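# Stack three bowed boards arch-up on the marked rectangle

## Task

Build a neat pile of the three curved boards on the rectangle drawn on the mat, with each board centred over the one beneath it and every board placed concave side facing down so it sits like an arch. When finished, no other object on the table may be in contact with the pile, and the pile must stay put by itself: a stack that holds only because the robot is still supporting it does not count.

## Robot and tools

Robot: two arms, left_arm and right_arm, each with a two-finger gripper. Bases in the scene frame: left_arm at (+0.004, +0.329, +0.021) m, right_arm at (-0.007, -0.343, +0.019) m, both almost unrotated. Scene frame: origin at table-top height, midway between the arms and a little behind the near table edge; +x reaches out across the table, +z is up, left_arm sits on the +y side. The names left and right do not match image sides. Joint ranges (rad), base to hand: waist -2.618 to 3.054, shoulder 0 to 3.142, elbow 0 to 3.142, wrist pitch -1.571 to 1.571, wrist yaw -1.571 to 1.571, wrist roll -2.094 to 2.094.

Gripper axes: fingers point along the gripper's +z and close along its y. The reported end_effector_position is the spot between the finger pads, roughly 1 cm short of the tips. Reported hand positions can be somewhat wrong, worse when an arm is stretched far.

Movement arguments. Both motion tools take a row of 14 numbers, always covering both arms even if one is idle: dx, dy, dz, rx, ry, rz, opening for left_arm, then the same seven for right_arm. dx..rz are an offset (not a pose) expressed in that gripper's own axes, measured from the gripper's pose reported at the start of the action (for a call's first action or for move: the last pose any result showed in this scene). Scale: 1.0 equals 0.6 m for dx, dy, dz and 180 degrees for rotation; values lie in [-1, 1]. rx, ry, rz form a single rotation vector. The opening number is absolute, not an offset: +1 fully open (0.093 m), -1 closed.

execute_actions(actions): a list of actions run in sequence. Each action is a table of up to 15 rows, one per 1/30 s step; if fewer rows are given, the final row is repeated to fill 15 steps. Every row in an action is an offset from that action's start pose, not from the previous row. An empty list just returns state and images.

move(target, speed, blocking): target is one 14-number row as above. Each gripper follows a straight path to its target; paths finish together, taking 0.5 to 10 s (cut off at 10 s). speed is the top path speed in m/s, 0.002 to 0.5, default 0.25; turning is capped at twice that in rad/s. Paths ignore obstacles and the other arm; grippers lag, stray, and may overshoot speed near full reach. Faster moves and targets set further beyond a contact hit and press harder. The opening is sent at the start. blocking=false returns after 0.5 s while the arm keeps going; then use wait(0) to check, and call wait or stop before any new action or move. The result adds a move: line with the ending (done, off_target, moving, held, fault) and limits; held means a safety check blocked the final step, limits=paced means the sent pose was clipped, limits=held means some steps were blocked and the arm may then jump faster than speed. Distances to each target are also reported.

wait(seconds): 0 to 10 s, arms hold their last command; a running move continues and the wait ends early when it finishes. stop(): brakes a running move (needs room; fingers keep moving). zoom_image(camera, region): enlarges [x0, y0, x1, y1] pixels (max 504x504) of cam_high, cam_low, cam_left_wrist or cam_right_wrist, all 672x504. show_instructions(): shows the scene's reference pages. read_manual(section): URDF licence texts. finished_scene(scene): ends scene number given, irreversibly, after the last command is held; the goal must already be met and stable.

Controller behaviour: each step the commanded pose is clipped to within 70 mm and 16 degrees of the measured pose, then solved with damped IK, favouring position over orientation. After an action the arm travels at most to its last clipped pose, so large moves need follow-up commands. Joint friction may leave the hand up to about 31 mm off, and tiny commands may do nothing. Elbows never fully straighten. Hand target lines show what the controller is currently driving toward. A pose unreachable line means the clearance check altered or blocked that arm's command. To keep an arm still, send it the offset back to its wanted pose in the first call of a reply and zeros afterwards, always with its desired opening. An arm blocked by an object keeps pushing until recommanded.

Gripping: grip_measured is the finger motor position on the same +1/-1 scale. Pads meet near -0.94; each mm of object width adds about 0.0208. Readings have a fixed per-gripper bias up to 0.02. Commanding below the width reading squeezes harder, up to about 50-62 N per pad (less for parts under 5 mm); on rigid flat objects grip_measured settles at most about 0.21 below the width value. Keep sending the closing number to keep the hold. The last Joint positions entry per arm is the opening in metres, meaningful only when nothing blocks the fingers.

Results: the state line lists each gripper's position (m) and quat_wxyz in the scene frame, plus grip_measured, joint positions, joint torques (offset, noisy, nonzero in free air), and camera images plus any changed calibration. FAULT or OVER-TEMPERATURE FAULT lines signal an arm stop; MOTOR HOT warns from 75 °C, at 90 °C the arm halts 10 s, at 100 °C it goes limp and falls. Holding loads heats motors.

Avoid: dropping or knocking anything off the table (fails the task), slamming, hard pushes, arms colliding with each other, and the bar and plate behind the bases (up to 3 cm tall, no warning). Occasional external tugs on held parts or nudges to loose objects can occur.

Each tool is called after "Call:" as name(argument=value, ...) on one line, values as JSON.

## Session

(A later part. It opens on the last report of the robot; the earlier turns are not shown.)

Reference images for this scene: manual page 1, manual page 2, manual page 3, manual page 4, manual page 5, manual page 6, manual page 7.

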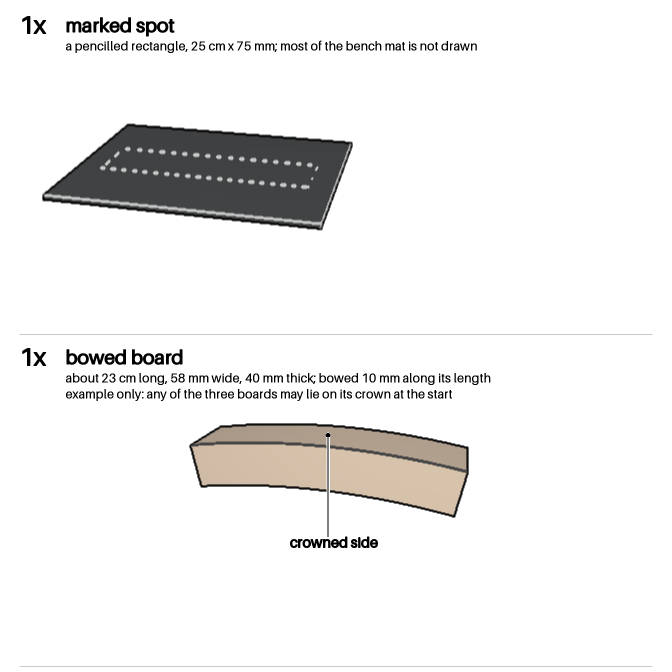

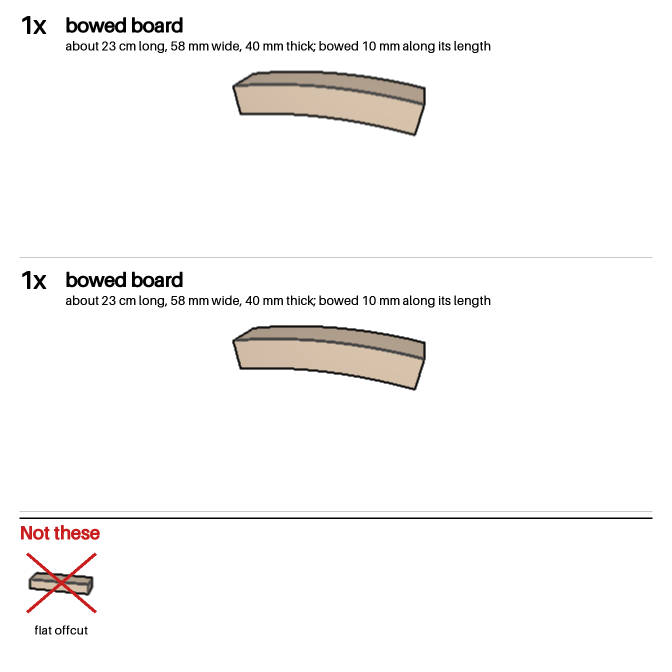

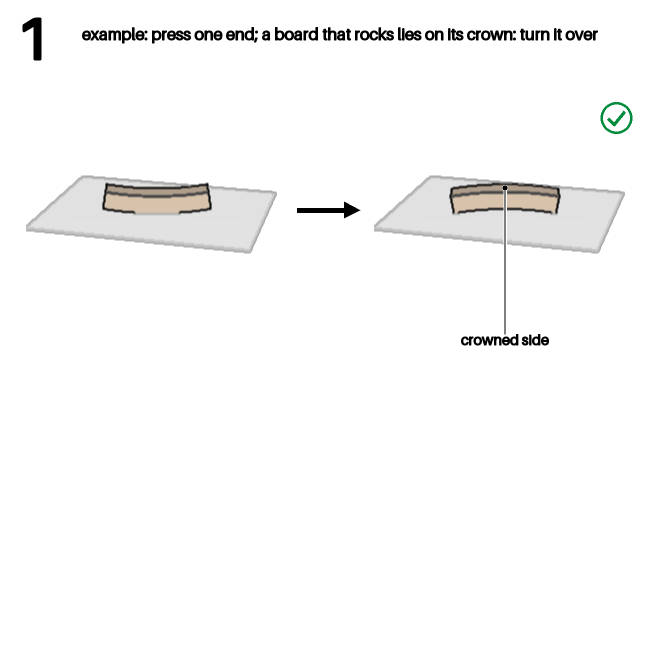

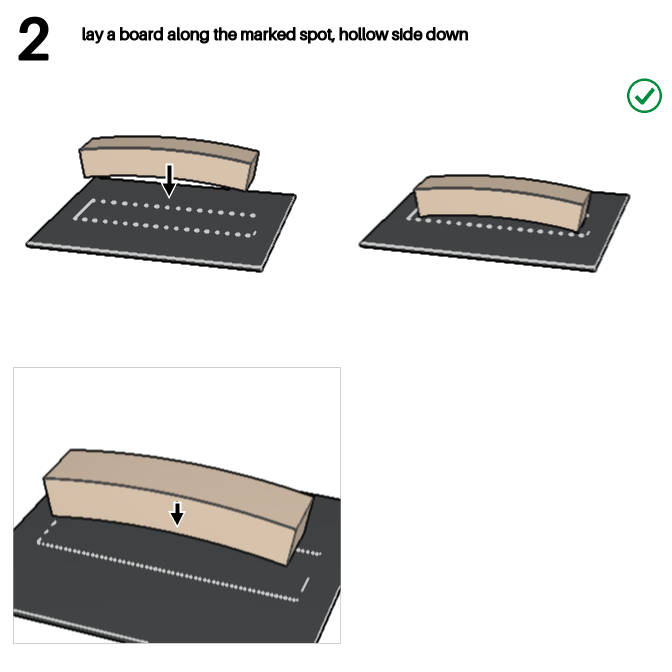

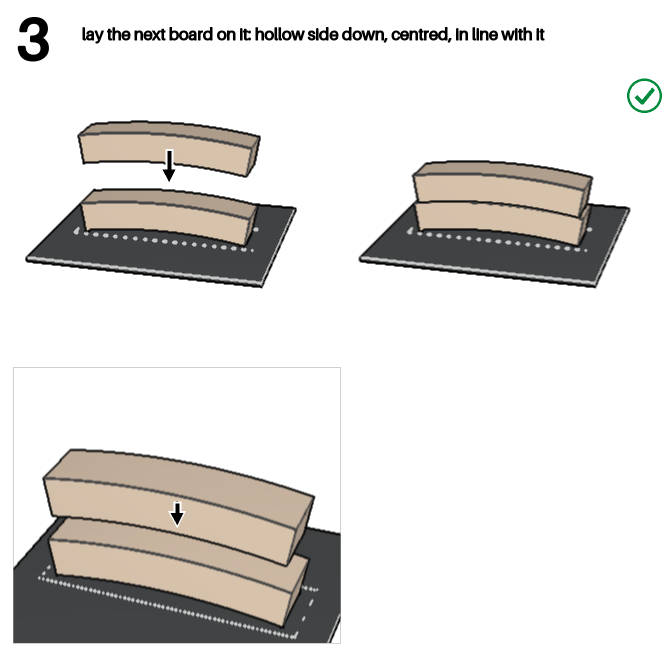

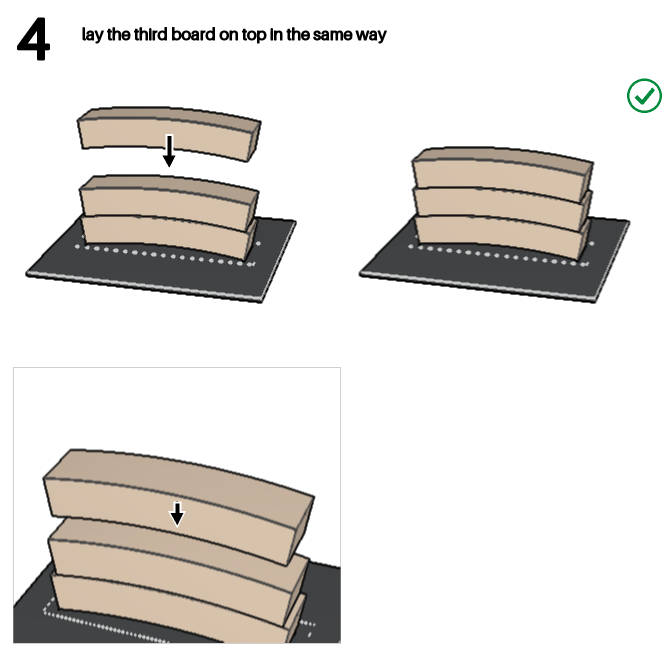

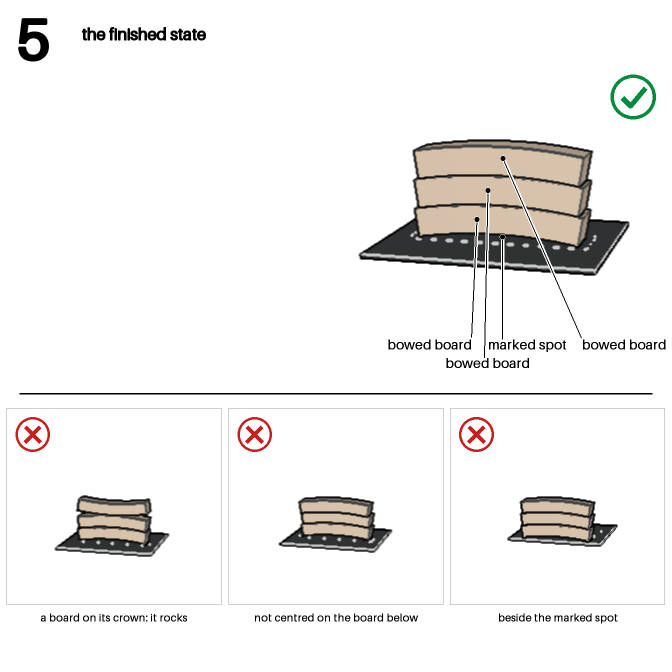

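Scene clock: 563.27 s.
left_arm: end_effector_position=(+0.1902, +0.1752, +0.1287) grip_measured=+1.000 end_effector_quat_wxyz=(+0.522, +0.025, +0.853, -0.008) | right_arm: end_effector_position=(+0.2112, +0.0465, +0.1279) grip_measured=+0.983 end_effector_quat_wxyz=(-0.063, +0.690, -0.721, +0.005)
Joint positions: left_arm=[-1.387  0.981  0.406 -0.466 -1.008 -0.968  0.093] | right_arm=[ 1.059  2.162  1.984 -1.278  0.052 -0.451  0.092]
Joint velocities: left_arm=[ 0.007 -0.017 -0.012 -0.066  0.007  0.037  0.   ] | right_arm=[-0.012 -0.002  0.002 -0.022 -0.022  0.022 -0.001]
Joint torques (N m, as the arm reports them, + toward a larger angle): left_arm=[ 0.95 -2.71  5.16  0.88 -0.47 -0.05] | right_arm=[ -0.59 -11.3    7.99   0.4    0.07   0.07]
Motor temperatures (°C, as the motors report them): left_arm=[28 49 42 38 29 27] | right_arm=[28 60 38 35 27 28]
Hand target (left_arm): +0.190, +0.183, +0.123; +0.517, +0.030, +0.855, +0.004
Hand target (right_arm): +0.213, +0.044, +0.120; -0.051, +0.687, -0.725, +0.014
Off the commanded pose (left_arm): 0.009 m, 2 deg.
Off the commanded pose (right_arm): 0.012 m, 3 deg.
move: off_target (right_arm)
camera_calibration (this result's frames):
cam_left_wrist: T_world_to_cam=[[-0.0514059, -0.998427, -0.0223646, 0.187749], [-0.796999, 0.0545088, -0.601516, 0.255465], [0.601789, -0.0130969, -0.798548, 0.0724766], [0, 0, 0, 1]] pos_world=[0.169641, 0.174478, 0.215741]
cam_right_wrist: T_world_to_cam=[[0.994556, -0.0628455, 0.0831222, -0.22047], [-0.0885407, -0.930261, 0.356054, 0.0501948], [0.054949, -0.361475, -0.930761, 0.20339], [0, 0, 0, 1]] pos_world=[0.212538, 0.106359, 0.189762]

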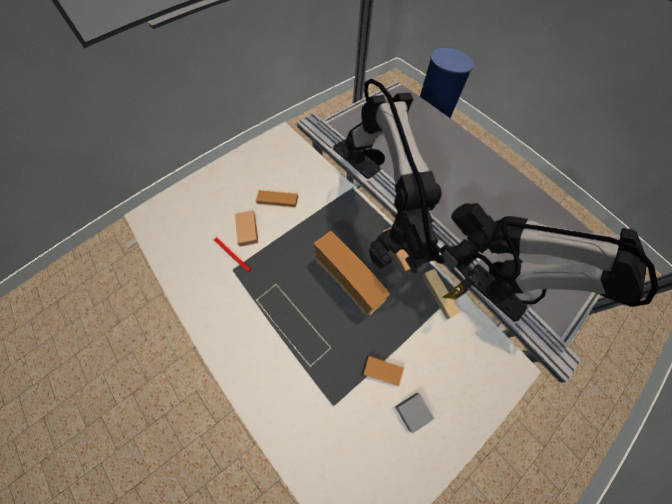

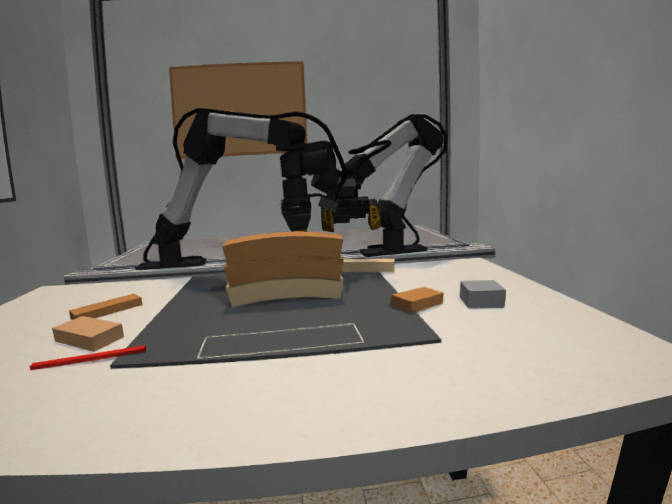

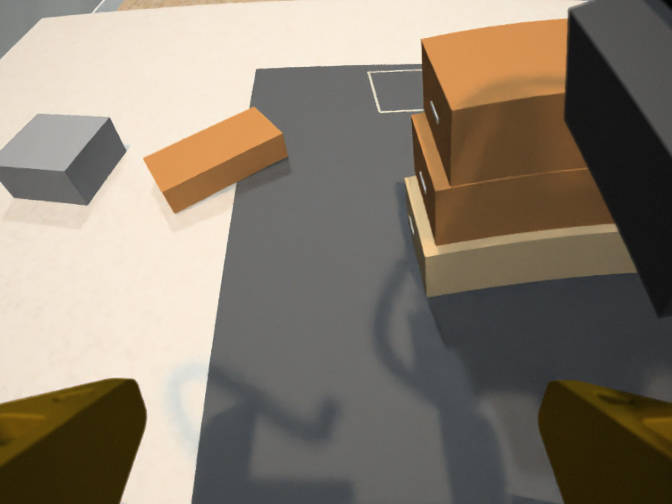

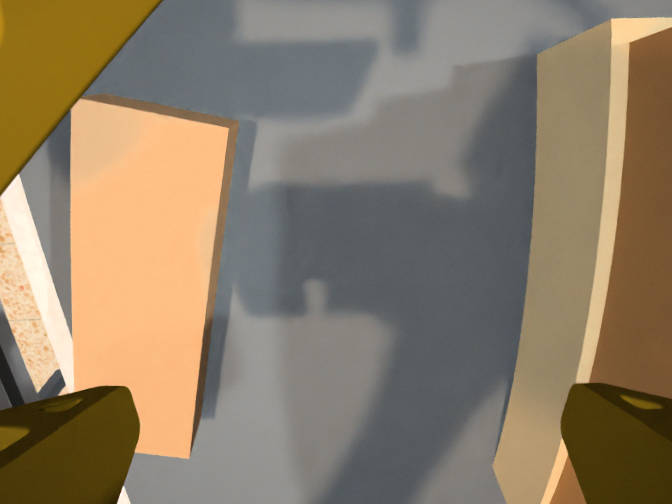

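Call:
move(target=[0,0,0,0,0,0,1,0.5,0,-0.05,0,0,0,1])

Call:
move(target=[0.013,-0.292,0.155,0,-0.09,0,1,0,0,0,0,0,0,1], speed=0.15)

Scene clock: 568.87 s.
left_arm: end_effector_position=(+0.1901, +0.1754, +0.1285) grip_measured=+1.000 end_effector_quat_wxyz=(+0.521, +0.026, +0.853, -0.007) | right_arm: end_effector_position=(+0.2120, -0.2517, +0.1421) grip_measured=+0.983 end_effector_quat_wxyz=(-0.075, +0.690, -0.720, +0.022)
Joint positions: left_arm=[-1.387  0.981  0.406 -0.468 -1.008 -0.967  0.093] | right_arm=[ 0.369  1.293  1.035 -1.157 -0.009 -1.139  0.092]
Joint velocities: left_arm=[ 0.012 -0.012  0.002 -0.022 -0.022 -0.037  0.   ] | right_arm=[ 0.002  0.007 -0.017 -0.051  0.037 -0.022 -0.001]
Joint torques (N m, as the arm reports them, + toward a larger angle): left_arm=[ 0.05 -1.57  6.44  1.04 -0.58 -0.08] | right_arm=[-0.92 -5.73  5.37  0.47 -0.21 -0.04]
Motor temperatures (°C, as the motors report them): left_arm=[28 48 42 38 29 27] | right_arm=[28 59 38 35 27 28]
Hand target (left_arm): +0.190, +0.175, +0.129; +0.522, +0.025, +0.853, -0.008
Hand target (right_arm): +0.203, -0.256, +0.138; -0.064, +0.690, -0.720, +0.012
Off the commanded pose (left_arm): 0.000 m, 0 deg.
Off the commanded pose (right_arm): 0.019 m, 2 deg.
move: off_target (right_arm)
camera_calibration (this result's frames):
cam_left_wrist: T_world_to_cam=[[-0.0519406, -0.998343, -0.0247626, 0.188363], [-0.797435, 0.0563891, -0.600764, 0.254913], [0.601165, -0.0114575, -0.799043, 0.072269], [0, 0, 0, 1]] pos_world=[0.169615, 0.174505, 0.215553]
cam_right_wrist: T_world_to_cam=[[0.990241, -0.0634999, 0.124058, -0.246261], [-0.104555, -0.927056, 0.360048, -0.228616], [0.0921458, -0.369505, -0.924649, 0.0979992], [0, 0, 0, 1]] pos_world=[0.210924, -0.191366, 0.203478]

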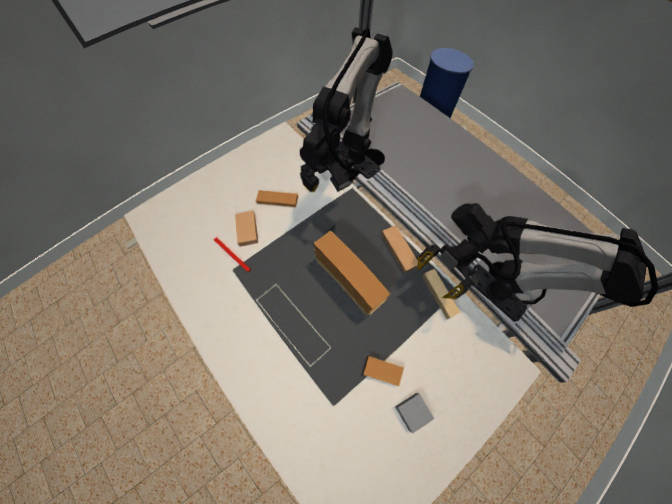

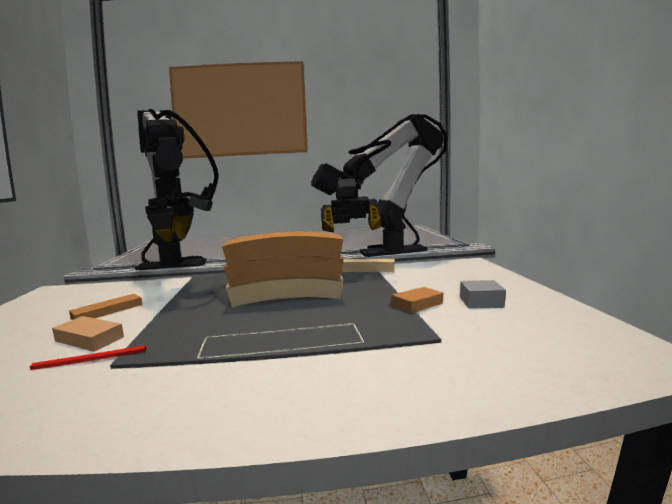

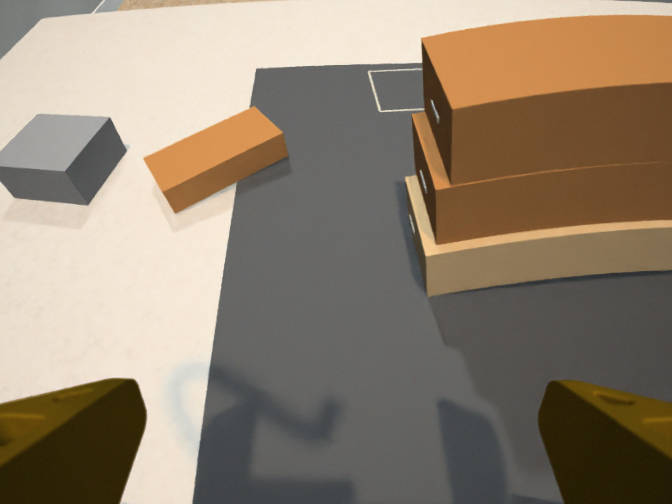

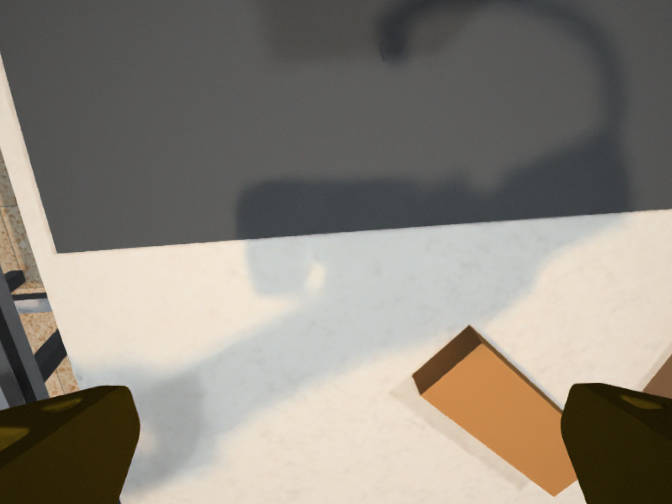

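Scene clock: 570.97 s.
left_arm: end_effector_position=(+0.2534, -0.0024, +0.0771) grip_measured=+1.000 end_effector_quat_wxyz=(+0.629, +0.038, +0.776, -0.008) | right_arm: end_effector_position=(+0.2120, -0.2517, +0.1421) grip_measured=+0.983 end_effector_quat_wxyz=(-0.075, +0.690, -0.720, +0.022)
Joint positions: left_arm=[-1.38   2.026  0.772  0.658 -1.182 -0.54   0.093] | right_arm=[ 0.369  1.293  1.035 -1.157 -0.009 -1.139  0.092]
Joint velocities: left_arm=[-0.002 -0.012  0.002  0.022  0.007  0.051  0.   ] | right_arm=[ 0.012  0.002 -0.007  0.007 -0.007  0.007  0.001]
Joint torques (N m, as the arm reports them, + toward a larger angle): left_arm=[ 1.17 -7.54  5.05  1.52 -0.52 -0.04] | right_arm=[-0.25 -4.55  7.05  0.61 -0.11  0.  ]
Motor temperatures (°C, as the motors report them): left_arm=[28 48 42 38 29 27] | right_arm=[28 59 38 35 27 28]
Hand target (left_arm): +0.259, -0.002, +0.081; +0.636, +0.024, +0.772, -0.010
Hand target (right_arm): +0.212, -0.252, +0.142; -0.075, +0.690, -0.720, +0.022
Off the commanded pose (left_arm): 0.007 m, 2 deg.
Off the commanded pose (right_arm): 0.000 m, 0 deg.
move: done
camera_calibration (this result's frames):
cam_left_wrist: T_world_to_cam=[[-0.0662704, -0.996829, -0.0440457, 0.0179745], [-0.610554, 0.0754254, -0.788375, 0.251712], [0.789197, -0.0253537, -0.613616, -0.0707972], [0, 0, 0, 1]] pos_world=[0.210748, -0.00286295, 0.155793]
cam_right_wrist: T_world_to_cam=[[0.990262, -0.0631202, 0.124089, -0.246174], [-0.104216, -0.927077, 0.360094, -0.2287], [0.0923105, -0.369519, -0.924627, 0.0979577], [0, 0, 0, 1]] pos_world=[0.2109, -0.191363, 0.203475]

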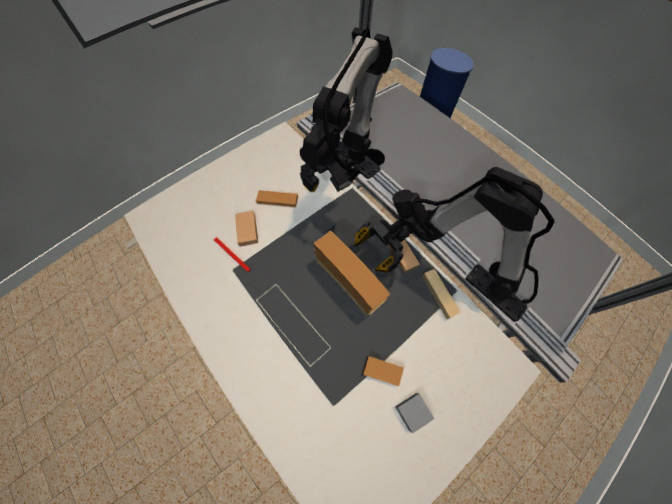

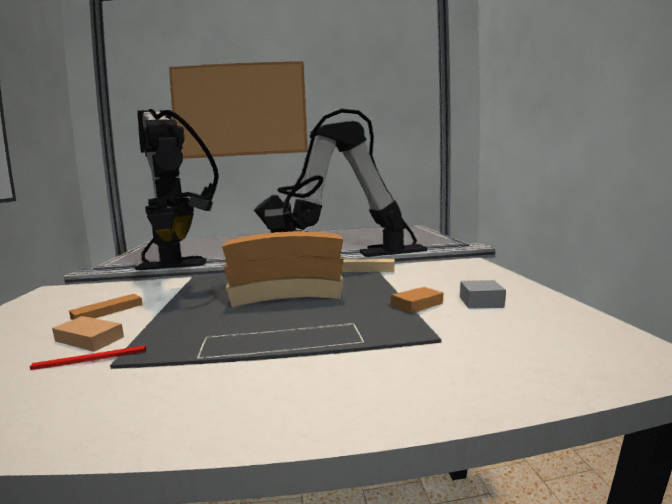

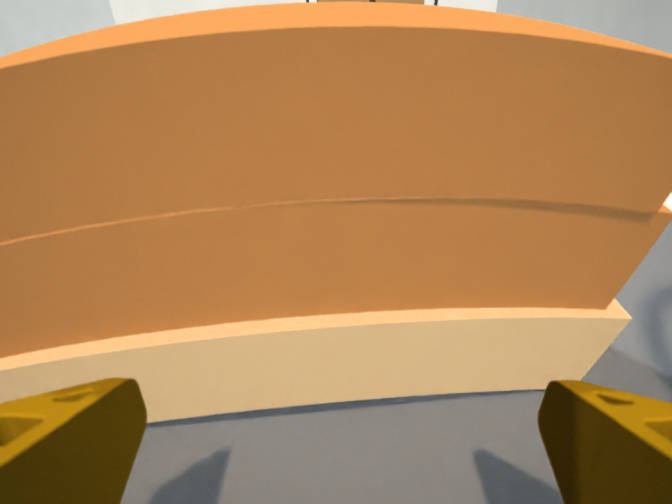

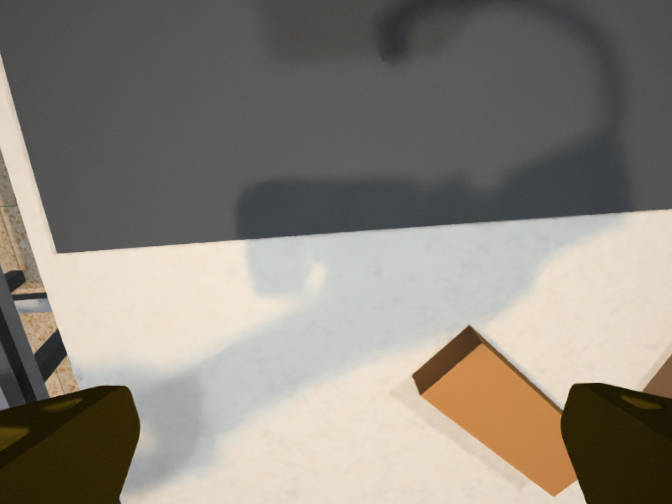

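Call:
move(target=[0.062,0.04,0.05,-0.033,0,-0.011,1,0,0,0,0,0,0,1], speed=0.05)

Scene clock: 576.40 s.
left_arm: end_effector_position=(+0.2709, +0.0203, +0.0373) grip_measured=+1.000 end_effector_quat_wxyz=(+0.628, +0.003, +0.778, +0.021) | right_arm: end_effector_position=(+0.2120, -0.2517, +0.1421) grip_measured=+0.983 end_effector_quat_wxyz=(-0.075, +0.690, -0.720, +0.022)
Joint positions: left_arm=[-1.324  2.168  0.772  0.736 -1.207 -0.605  0.093] | right_arm=[ 0.369  1.293  1.035 -1.157 -0.009 -1.139  0.092]
Joint velocities: left_arm=[ 0.007  0.007 -0.007  0.007 -0.007 -0.007  0.   ] | right_arm=[ 0.007 -0.007 -0.007 -0.022  0.007 -0.022  0.001]
Joint torques (N m, as the arm reports them, + toward a larger angle): left_arm=[ 1.17 -7.09  4.66  1.43 -0.5  -0.19] | right_arm=[-0.16 -4.51  6.93  0.61 -0.08 -0.01]
Motor temperatures (°C, as the motors report them): left_arm=[28 49 42 39 29 27] | right_arm=[28 57 38 35 27 28]
Hand target (left_arm): +0.276, +0.021, +0.036; +0.630, -0.008, +0.777, +0.021
Hand target (right_arm): +0.212, -0.252, +0.142; -0.075, +0.690, -0.720, +0.022
Off the commanded pose (left_arm): 0.006 m, 1 deg.
Off the commanded pose (right_arm): 0.000 m, 0 deg.
move: done
camera_calibration (this result's frames):
cam_left_wrist: T_world_to_cam=[[0.0238365, -0.998653, -0.0460775, 0.015768], [-0.618138, 0.0215013, -0.785775, 0.232341], [0.785708, 0.0472124, -0.616793, -0.108867], [0, 0, 0, 1]] pos_world=[0.22878, 0.015891, 0.116146]
cam_right_wrist: T_world_to_cam=[[0.990262, -0.0631202, 0.124089, -0.246174], [-0.104216, -0.927077, 0.360094, -0.2287], [0.0923105, -0.369519, -0.924627, 0.0979577], [0, 0, 0, 1]] pos_world=[0.2109, -0.191363, 0.203475]

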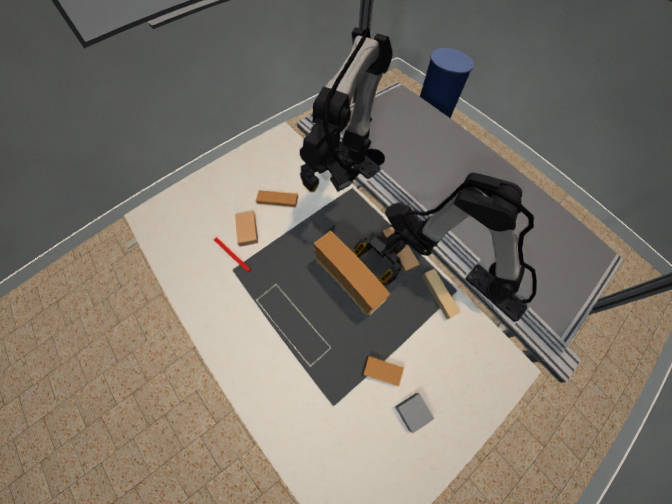

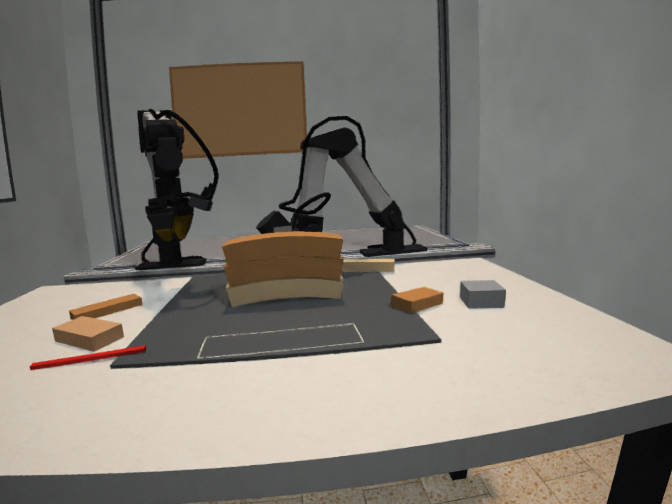

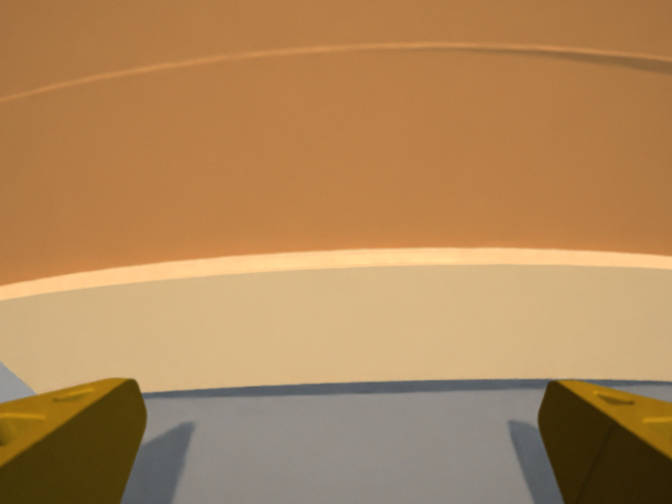

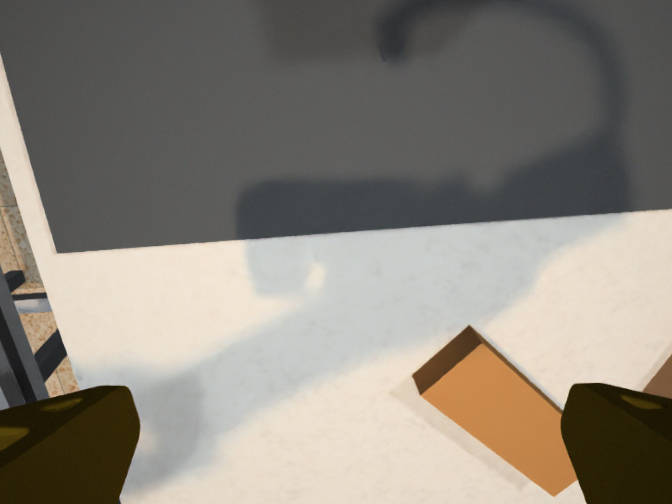

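Call:
move(target=[-0.01,-0.018,0.1,0,0,0,1,0,0,0,0,0,0,1], speed=0.03)

Scene clock: 581.43 s.
left_arm: end_effector_position=(+0.2951, +0.0206, +0.0412) grip_measured=+1.000 end_effector_quat_wxyz=(+0.644, -0.003, +0.764, +0.030) | right_arm: end_effector_position=(+0.2120, -0.2517, +0.1421) grip_measured=+0.983 end_effector_quat_wxyz=(-0.075, +0.690, -0.720, +0.022)
Joint positions: left_arm=[-1.263  2.229  0.798  0.927 -1.199 -0.446  0.093] | right_arm=[ 0.369  1.293  1.035 -1.157 -0.009 -1.139  0.092]
Joint velocities: left_arm=[ 0.017 -0.017  0.017  0.051 -0.022  0.022  0.   ] | right_arm=[-0.022 -0.007 -0.002  0.007  0.022  0.022 -0.   ]
Joint torques (N m, as the arm reports them, + toward a larger angle): left_arm=[ 6.77 -5.97  8.72  1.25  0.87  0.16] | right_arm=[-0.17 -4.69  7.18  0.63 -0.17  0.04]
Motor temperatures (°C, as the motors report them): left_arm=[28 49 42 39 29 27] | right_arm=[28 55 38 35 27 28]
Hand target (left_arm): +0.326, +0.014, +0.033; +0.628, +0.002, +0.778, +0.020
Hand target (right_arm): +0.212, -0.252, +0.142; -0.075, +0.690, -0.720, +0.022
Off the commanded pose (left_arm): 0.039 m, 3 deg.
Off the commanded pose (right_arm): 0.000 m, 0 deg.
move: off_target (left_arm)
camera_calibration (this result's frames):
cam_left_wrist: T_world_to_cam=[[0.0477194, -0.997529, -0.0515656, 0.00883261], [-0.583945, 0.0140235, -0.811672, 0.24156], [0.81039, 0.068844, -0.581832, -0.134687], [0, 0, 0, 1]] pos_world=[0.249785, 0.0146956, 0.118158]
cam_right_wrist: T_world_to_cam=[[0.990262, -0.0631202, 0.124089, -0.246174], [-0.104216, -0.927077, 0.360094, -0.2287], [0.0923105, -0.369519, -0.924627, 0.0979577], [0, 0, 0, 1]] pos_world=[0.2109, -0.191363, 0.203475]

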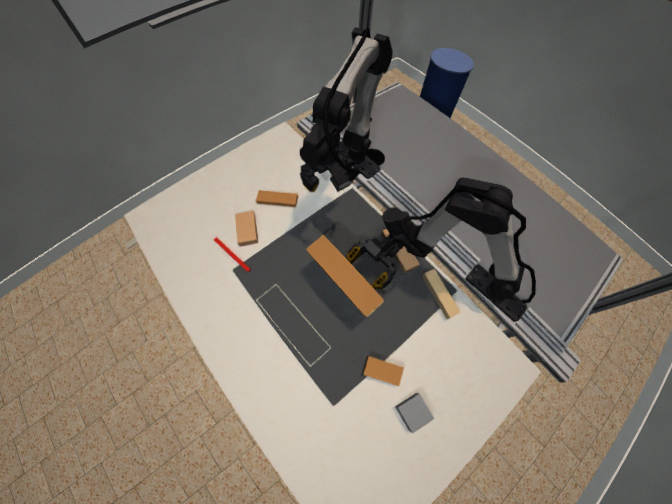

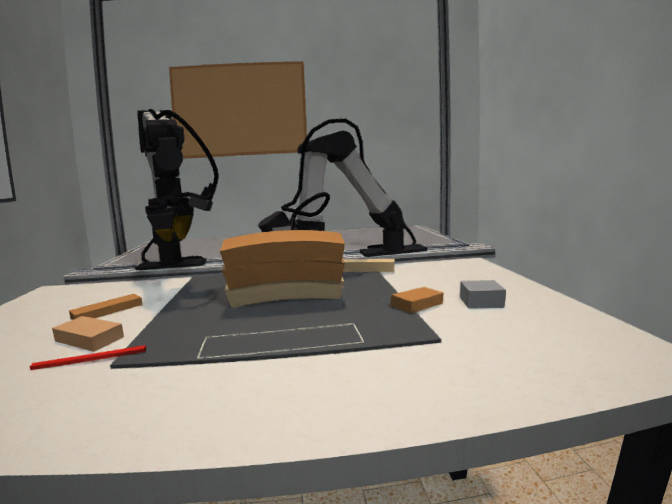

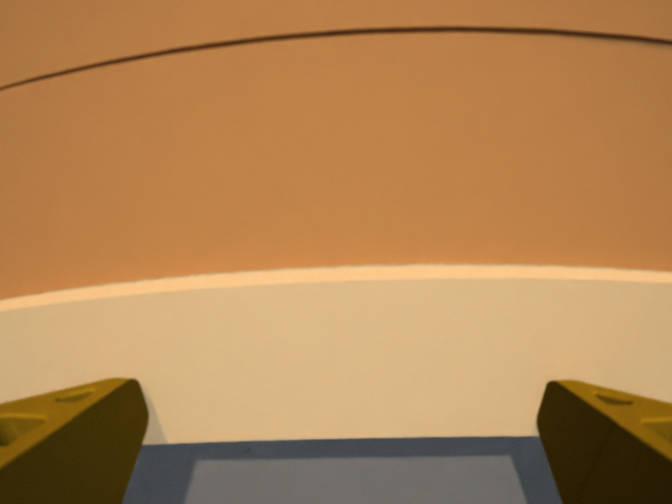

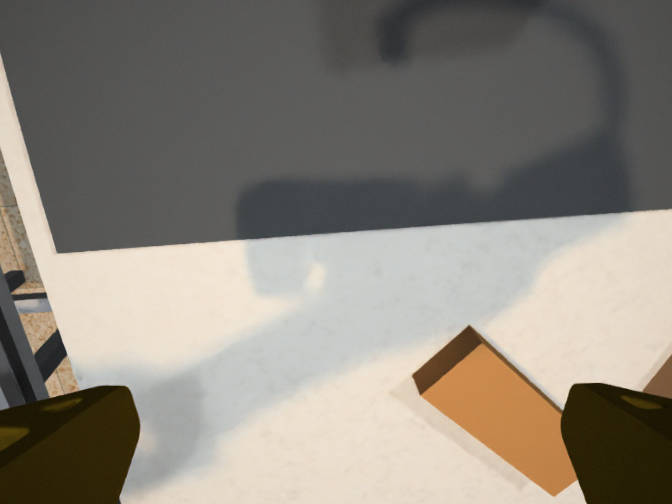

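Call:
move(target=[0,0,-0.03,0,0.045,0,1,0,0,0,0,0,0,1], speed=0.02)

Call:
move(target=[0.035,-0.012,0,0,0,0,1,0,0,0,0,0,0,1], speed=0.03)

Scene clock: 595.00 s.
left_arm: end_effector_position=(+0.2823, +0.0207, +0.0410) grip_measured=+1.000 end_effector_quat_wxyz=(+0.591, -0.009, +0.806, +0.034) | right_arm: end_effector_position=(+0.2120, -0.2517, +0.1421) grip_measured=+0.983 end_effector_quat_wxyz=(-0.075, +0.690, -0.720, +0.022)
Joint positions: left_arm=[-1.285  2.101  0.861  0.401 -1.148 -0.761  0.093] | right_arm=[ 0.369  1.293  1.035 -1.157 -0.009 -1.139  0.092]
Joint velocities: left_arm=[-0.002 -0.002 -0.002 -0.037 -0.022 -0.051  0.   ] | right_arm=[-0.007  0.007  0.012  0.037 -0.007  0.007  0.   ]
Joint torques (N m, as the arm reports them, + toward a larger angle): left_arm=[ -0.8  -10.24   3.86   1.04  -0.46  -0.18] | right_arm=[-0.23 -4.69  7.01  0.59 -0.15  0.01]
Motor temperatures (°C, as the motors report them): left_arm=[29 51 42 39 29 27] | right_arm=[28 52 39 34 27 28]
Hand target (left_arm): +0.278, +0.020, +0.044; +0.589, -0.005, +0.808, +0.030
Hand target (right_arm): +0.212, -0.252, +0.142; -0.075, +0.690, -0.720, +0.022
Off the commanded pose (left_arm): 0.006 m, 1 deg.
Off the commanded pose (right_arm): 0.000 m, 0 deg.
move: done
camera_calibration (this result's frames):
cam_left_wrist: T_world_to_cam=[[0.0570895, -0.996904, -0.0540754, 0.00697215], [-0.686727, 0.000103628, -0.726915, 0.2597], [0.72467, 0.0786342, -0.684595, -0.0962828], [0, 0, 0, 1]] pos_world=[0.247718, 0.0144948, 0.123242]
cam_right_wrist: T_world_to_cam=[[0.990262, -0.0631202, 0.124089, -0.246174], [-0.104216, -0.927077, 0.360094, -0.2287], [0.0923105, -0.369519, -0.924627, 0.0979577], [0, 0, 0, 1]] pos_world=[0.2109, -0.191363, 0.203475]

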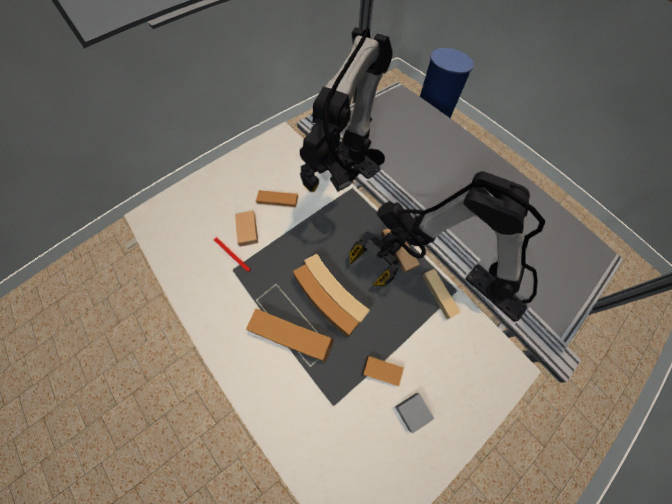

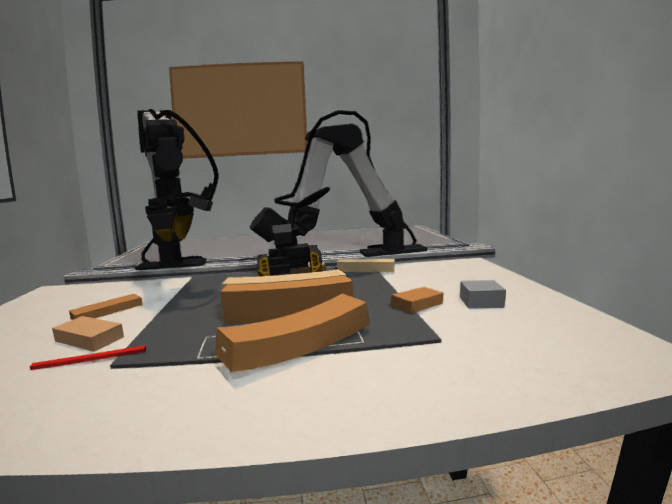

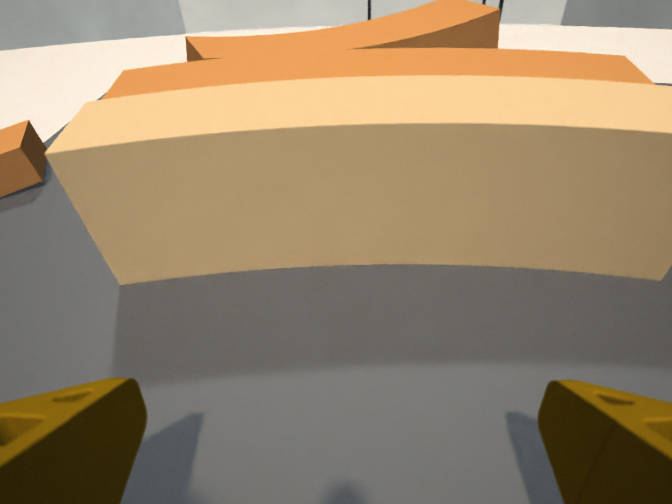

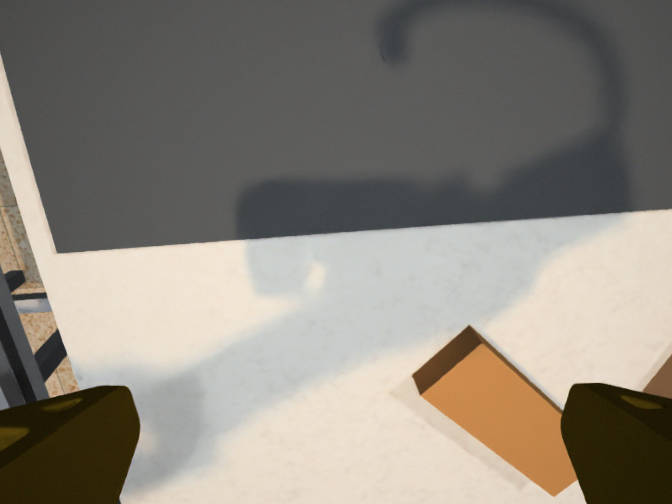

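Scene clock: 595.97 s.
left_arm: end_effector_position=(+0.2789, +0.0254, +0.0239) grip_measured=+1.000 end_effector_quat_wxyz=(+0.591, -0.011, +0.805, +0.044) | right_arm: end_effector_position=(+0.2120, -0.2517, +0.1421) grip_measured=+0.983 end_effector_quat_wxyz=(-0.075, +0.690, -0.720, +0.022)
Joint positions: left_arm=[-1.293  2.156  0.861  0.408 -1.167 -0.799  0.093] | right_arm=[ 0.369  1.293  1.035 -1.157 -0.009 -1.139  0.092]
Joint velocities: left_arm=[ 0.012 -0.002 -0.007 -0.037 -0.022 -0.066  0.   ] | right_arm=[ 0.002 -0.002 -0.002 -0.022 -0.007  0.022  0.001]
Joint torques (N m, as the arm reports them, + toward a larger angle): left_arm=[-1.27 -7.04  5.92  1.16 -0.5  -0.17] | right_arm=[-0.18 -4.51  7.19  0.66 -0.14 -0.02]
Motor temperatures (°C, as the motors report them): left_arm=[29 51 42 39 29 27] | right_arm=[28 52 39 34 27 28]
Hand target (left_arm): +0.276, +0.014, +0.021; +0.592, -0.009, +0.805, +0.034
Hand target (right_arm): +0.212, -0.252, +0.142; -0.075, +0.690, -0.720, +0.022
Off the commanded pose (left_arm): 0.012 m, 1 deg.
Off the commanded pose (right_arm): 0.000 m, 0 deg.
move: off_target (left_arm)
camera_calibration (this result's frames):
cam_left_wrist: T_world_to_cam=[[0.0728765, -0.995014, -0.0680885, 0.00681697], [-0.687058, -0.00060008, -0.726602, 0.245031], [0.722939, 0.099733, -0.683676, -0.105915], [0, 0, 0, 1]] pos_world=[0.244424, 0.0174932, 0.106093]
cam_right_wrist: T_world_to_cam=[[0.990262, -0.0631202, 0.124089, -0.246174], [-0.104216, -0.927077, 0.360094, -0.2287], [0.0923105, -0.369519, -0.924627, 0.0979577], [0, 0, 0, 1]] pos_world=[0.2109, -0.191363, 0.203475]

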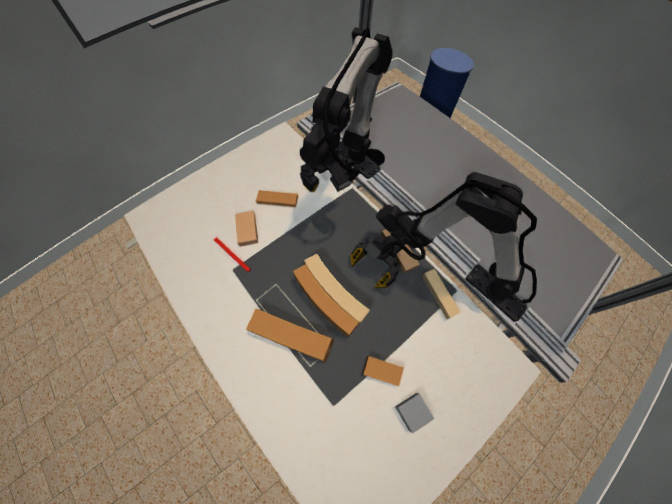

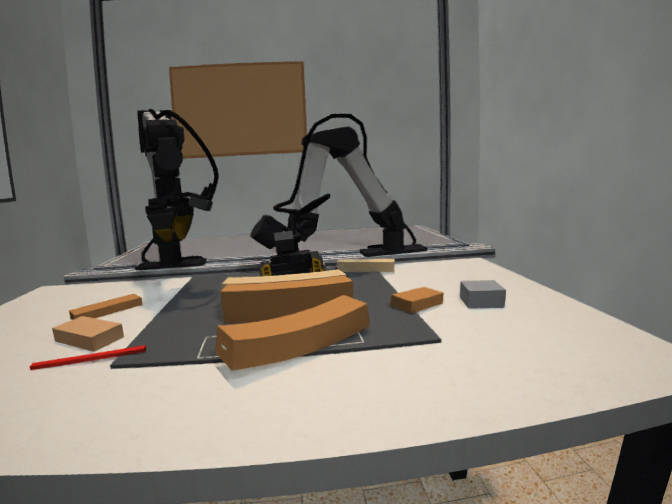

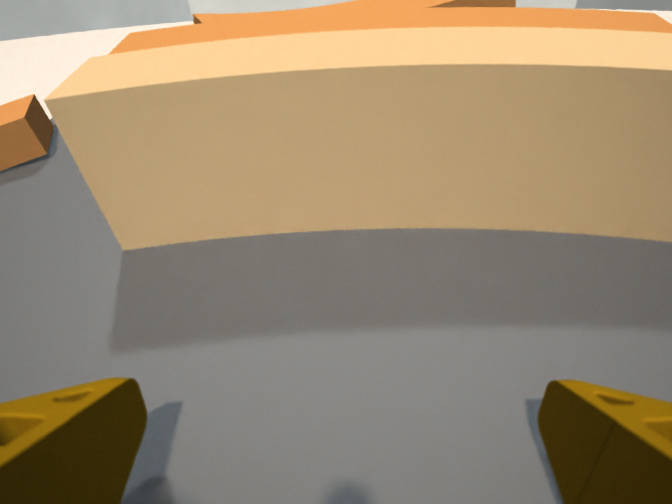

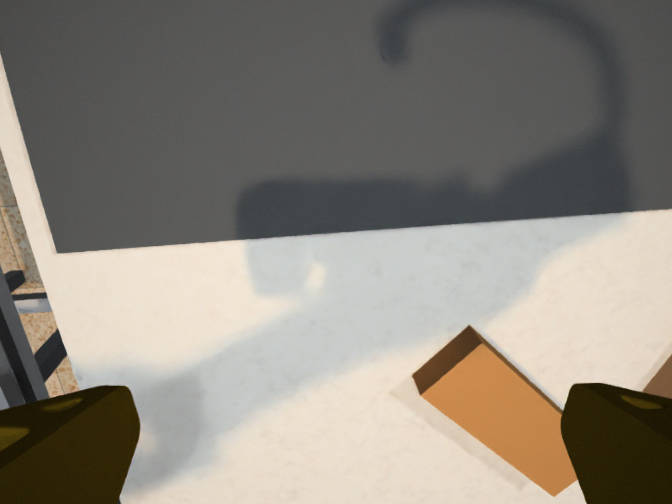

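Call:
zoom_image(camera="cam_high", region=[220,230,400,380])

Region (220, 230, 400, 380) of cam_high's 672x504 image, scaled by 2.800, with more detail than that image has.

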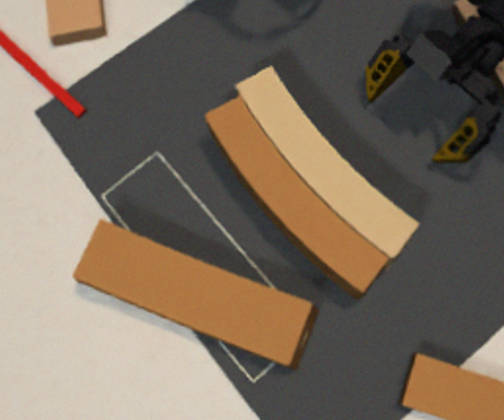

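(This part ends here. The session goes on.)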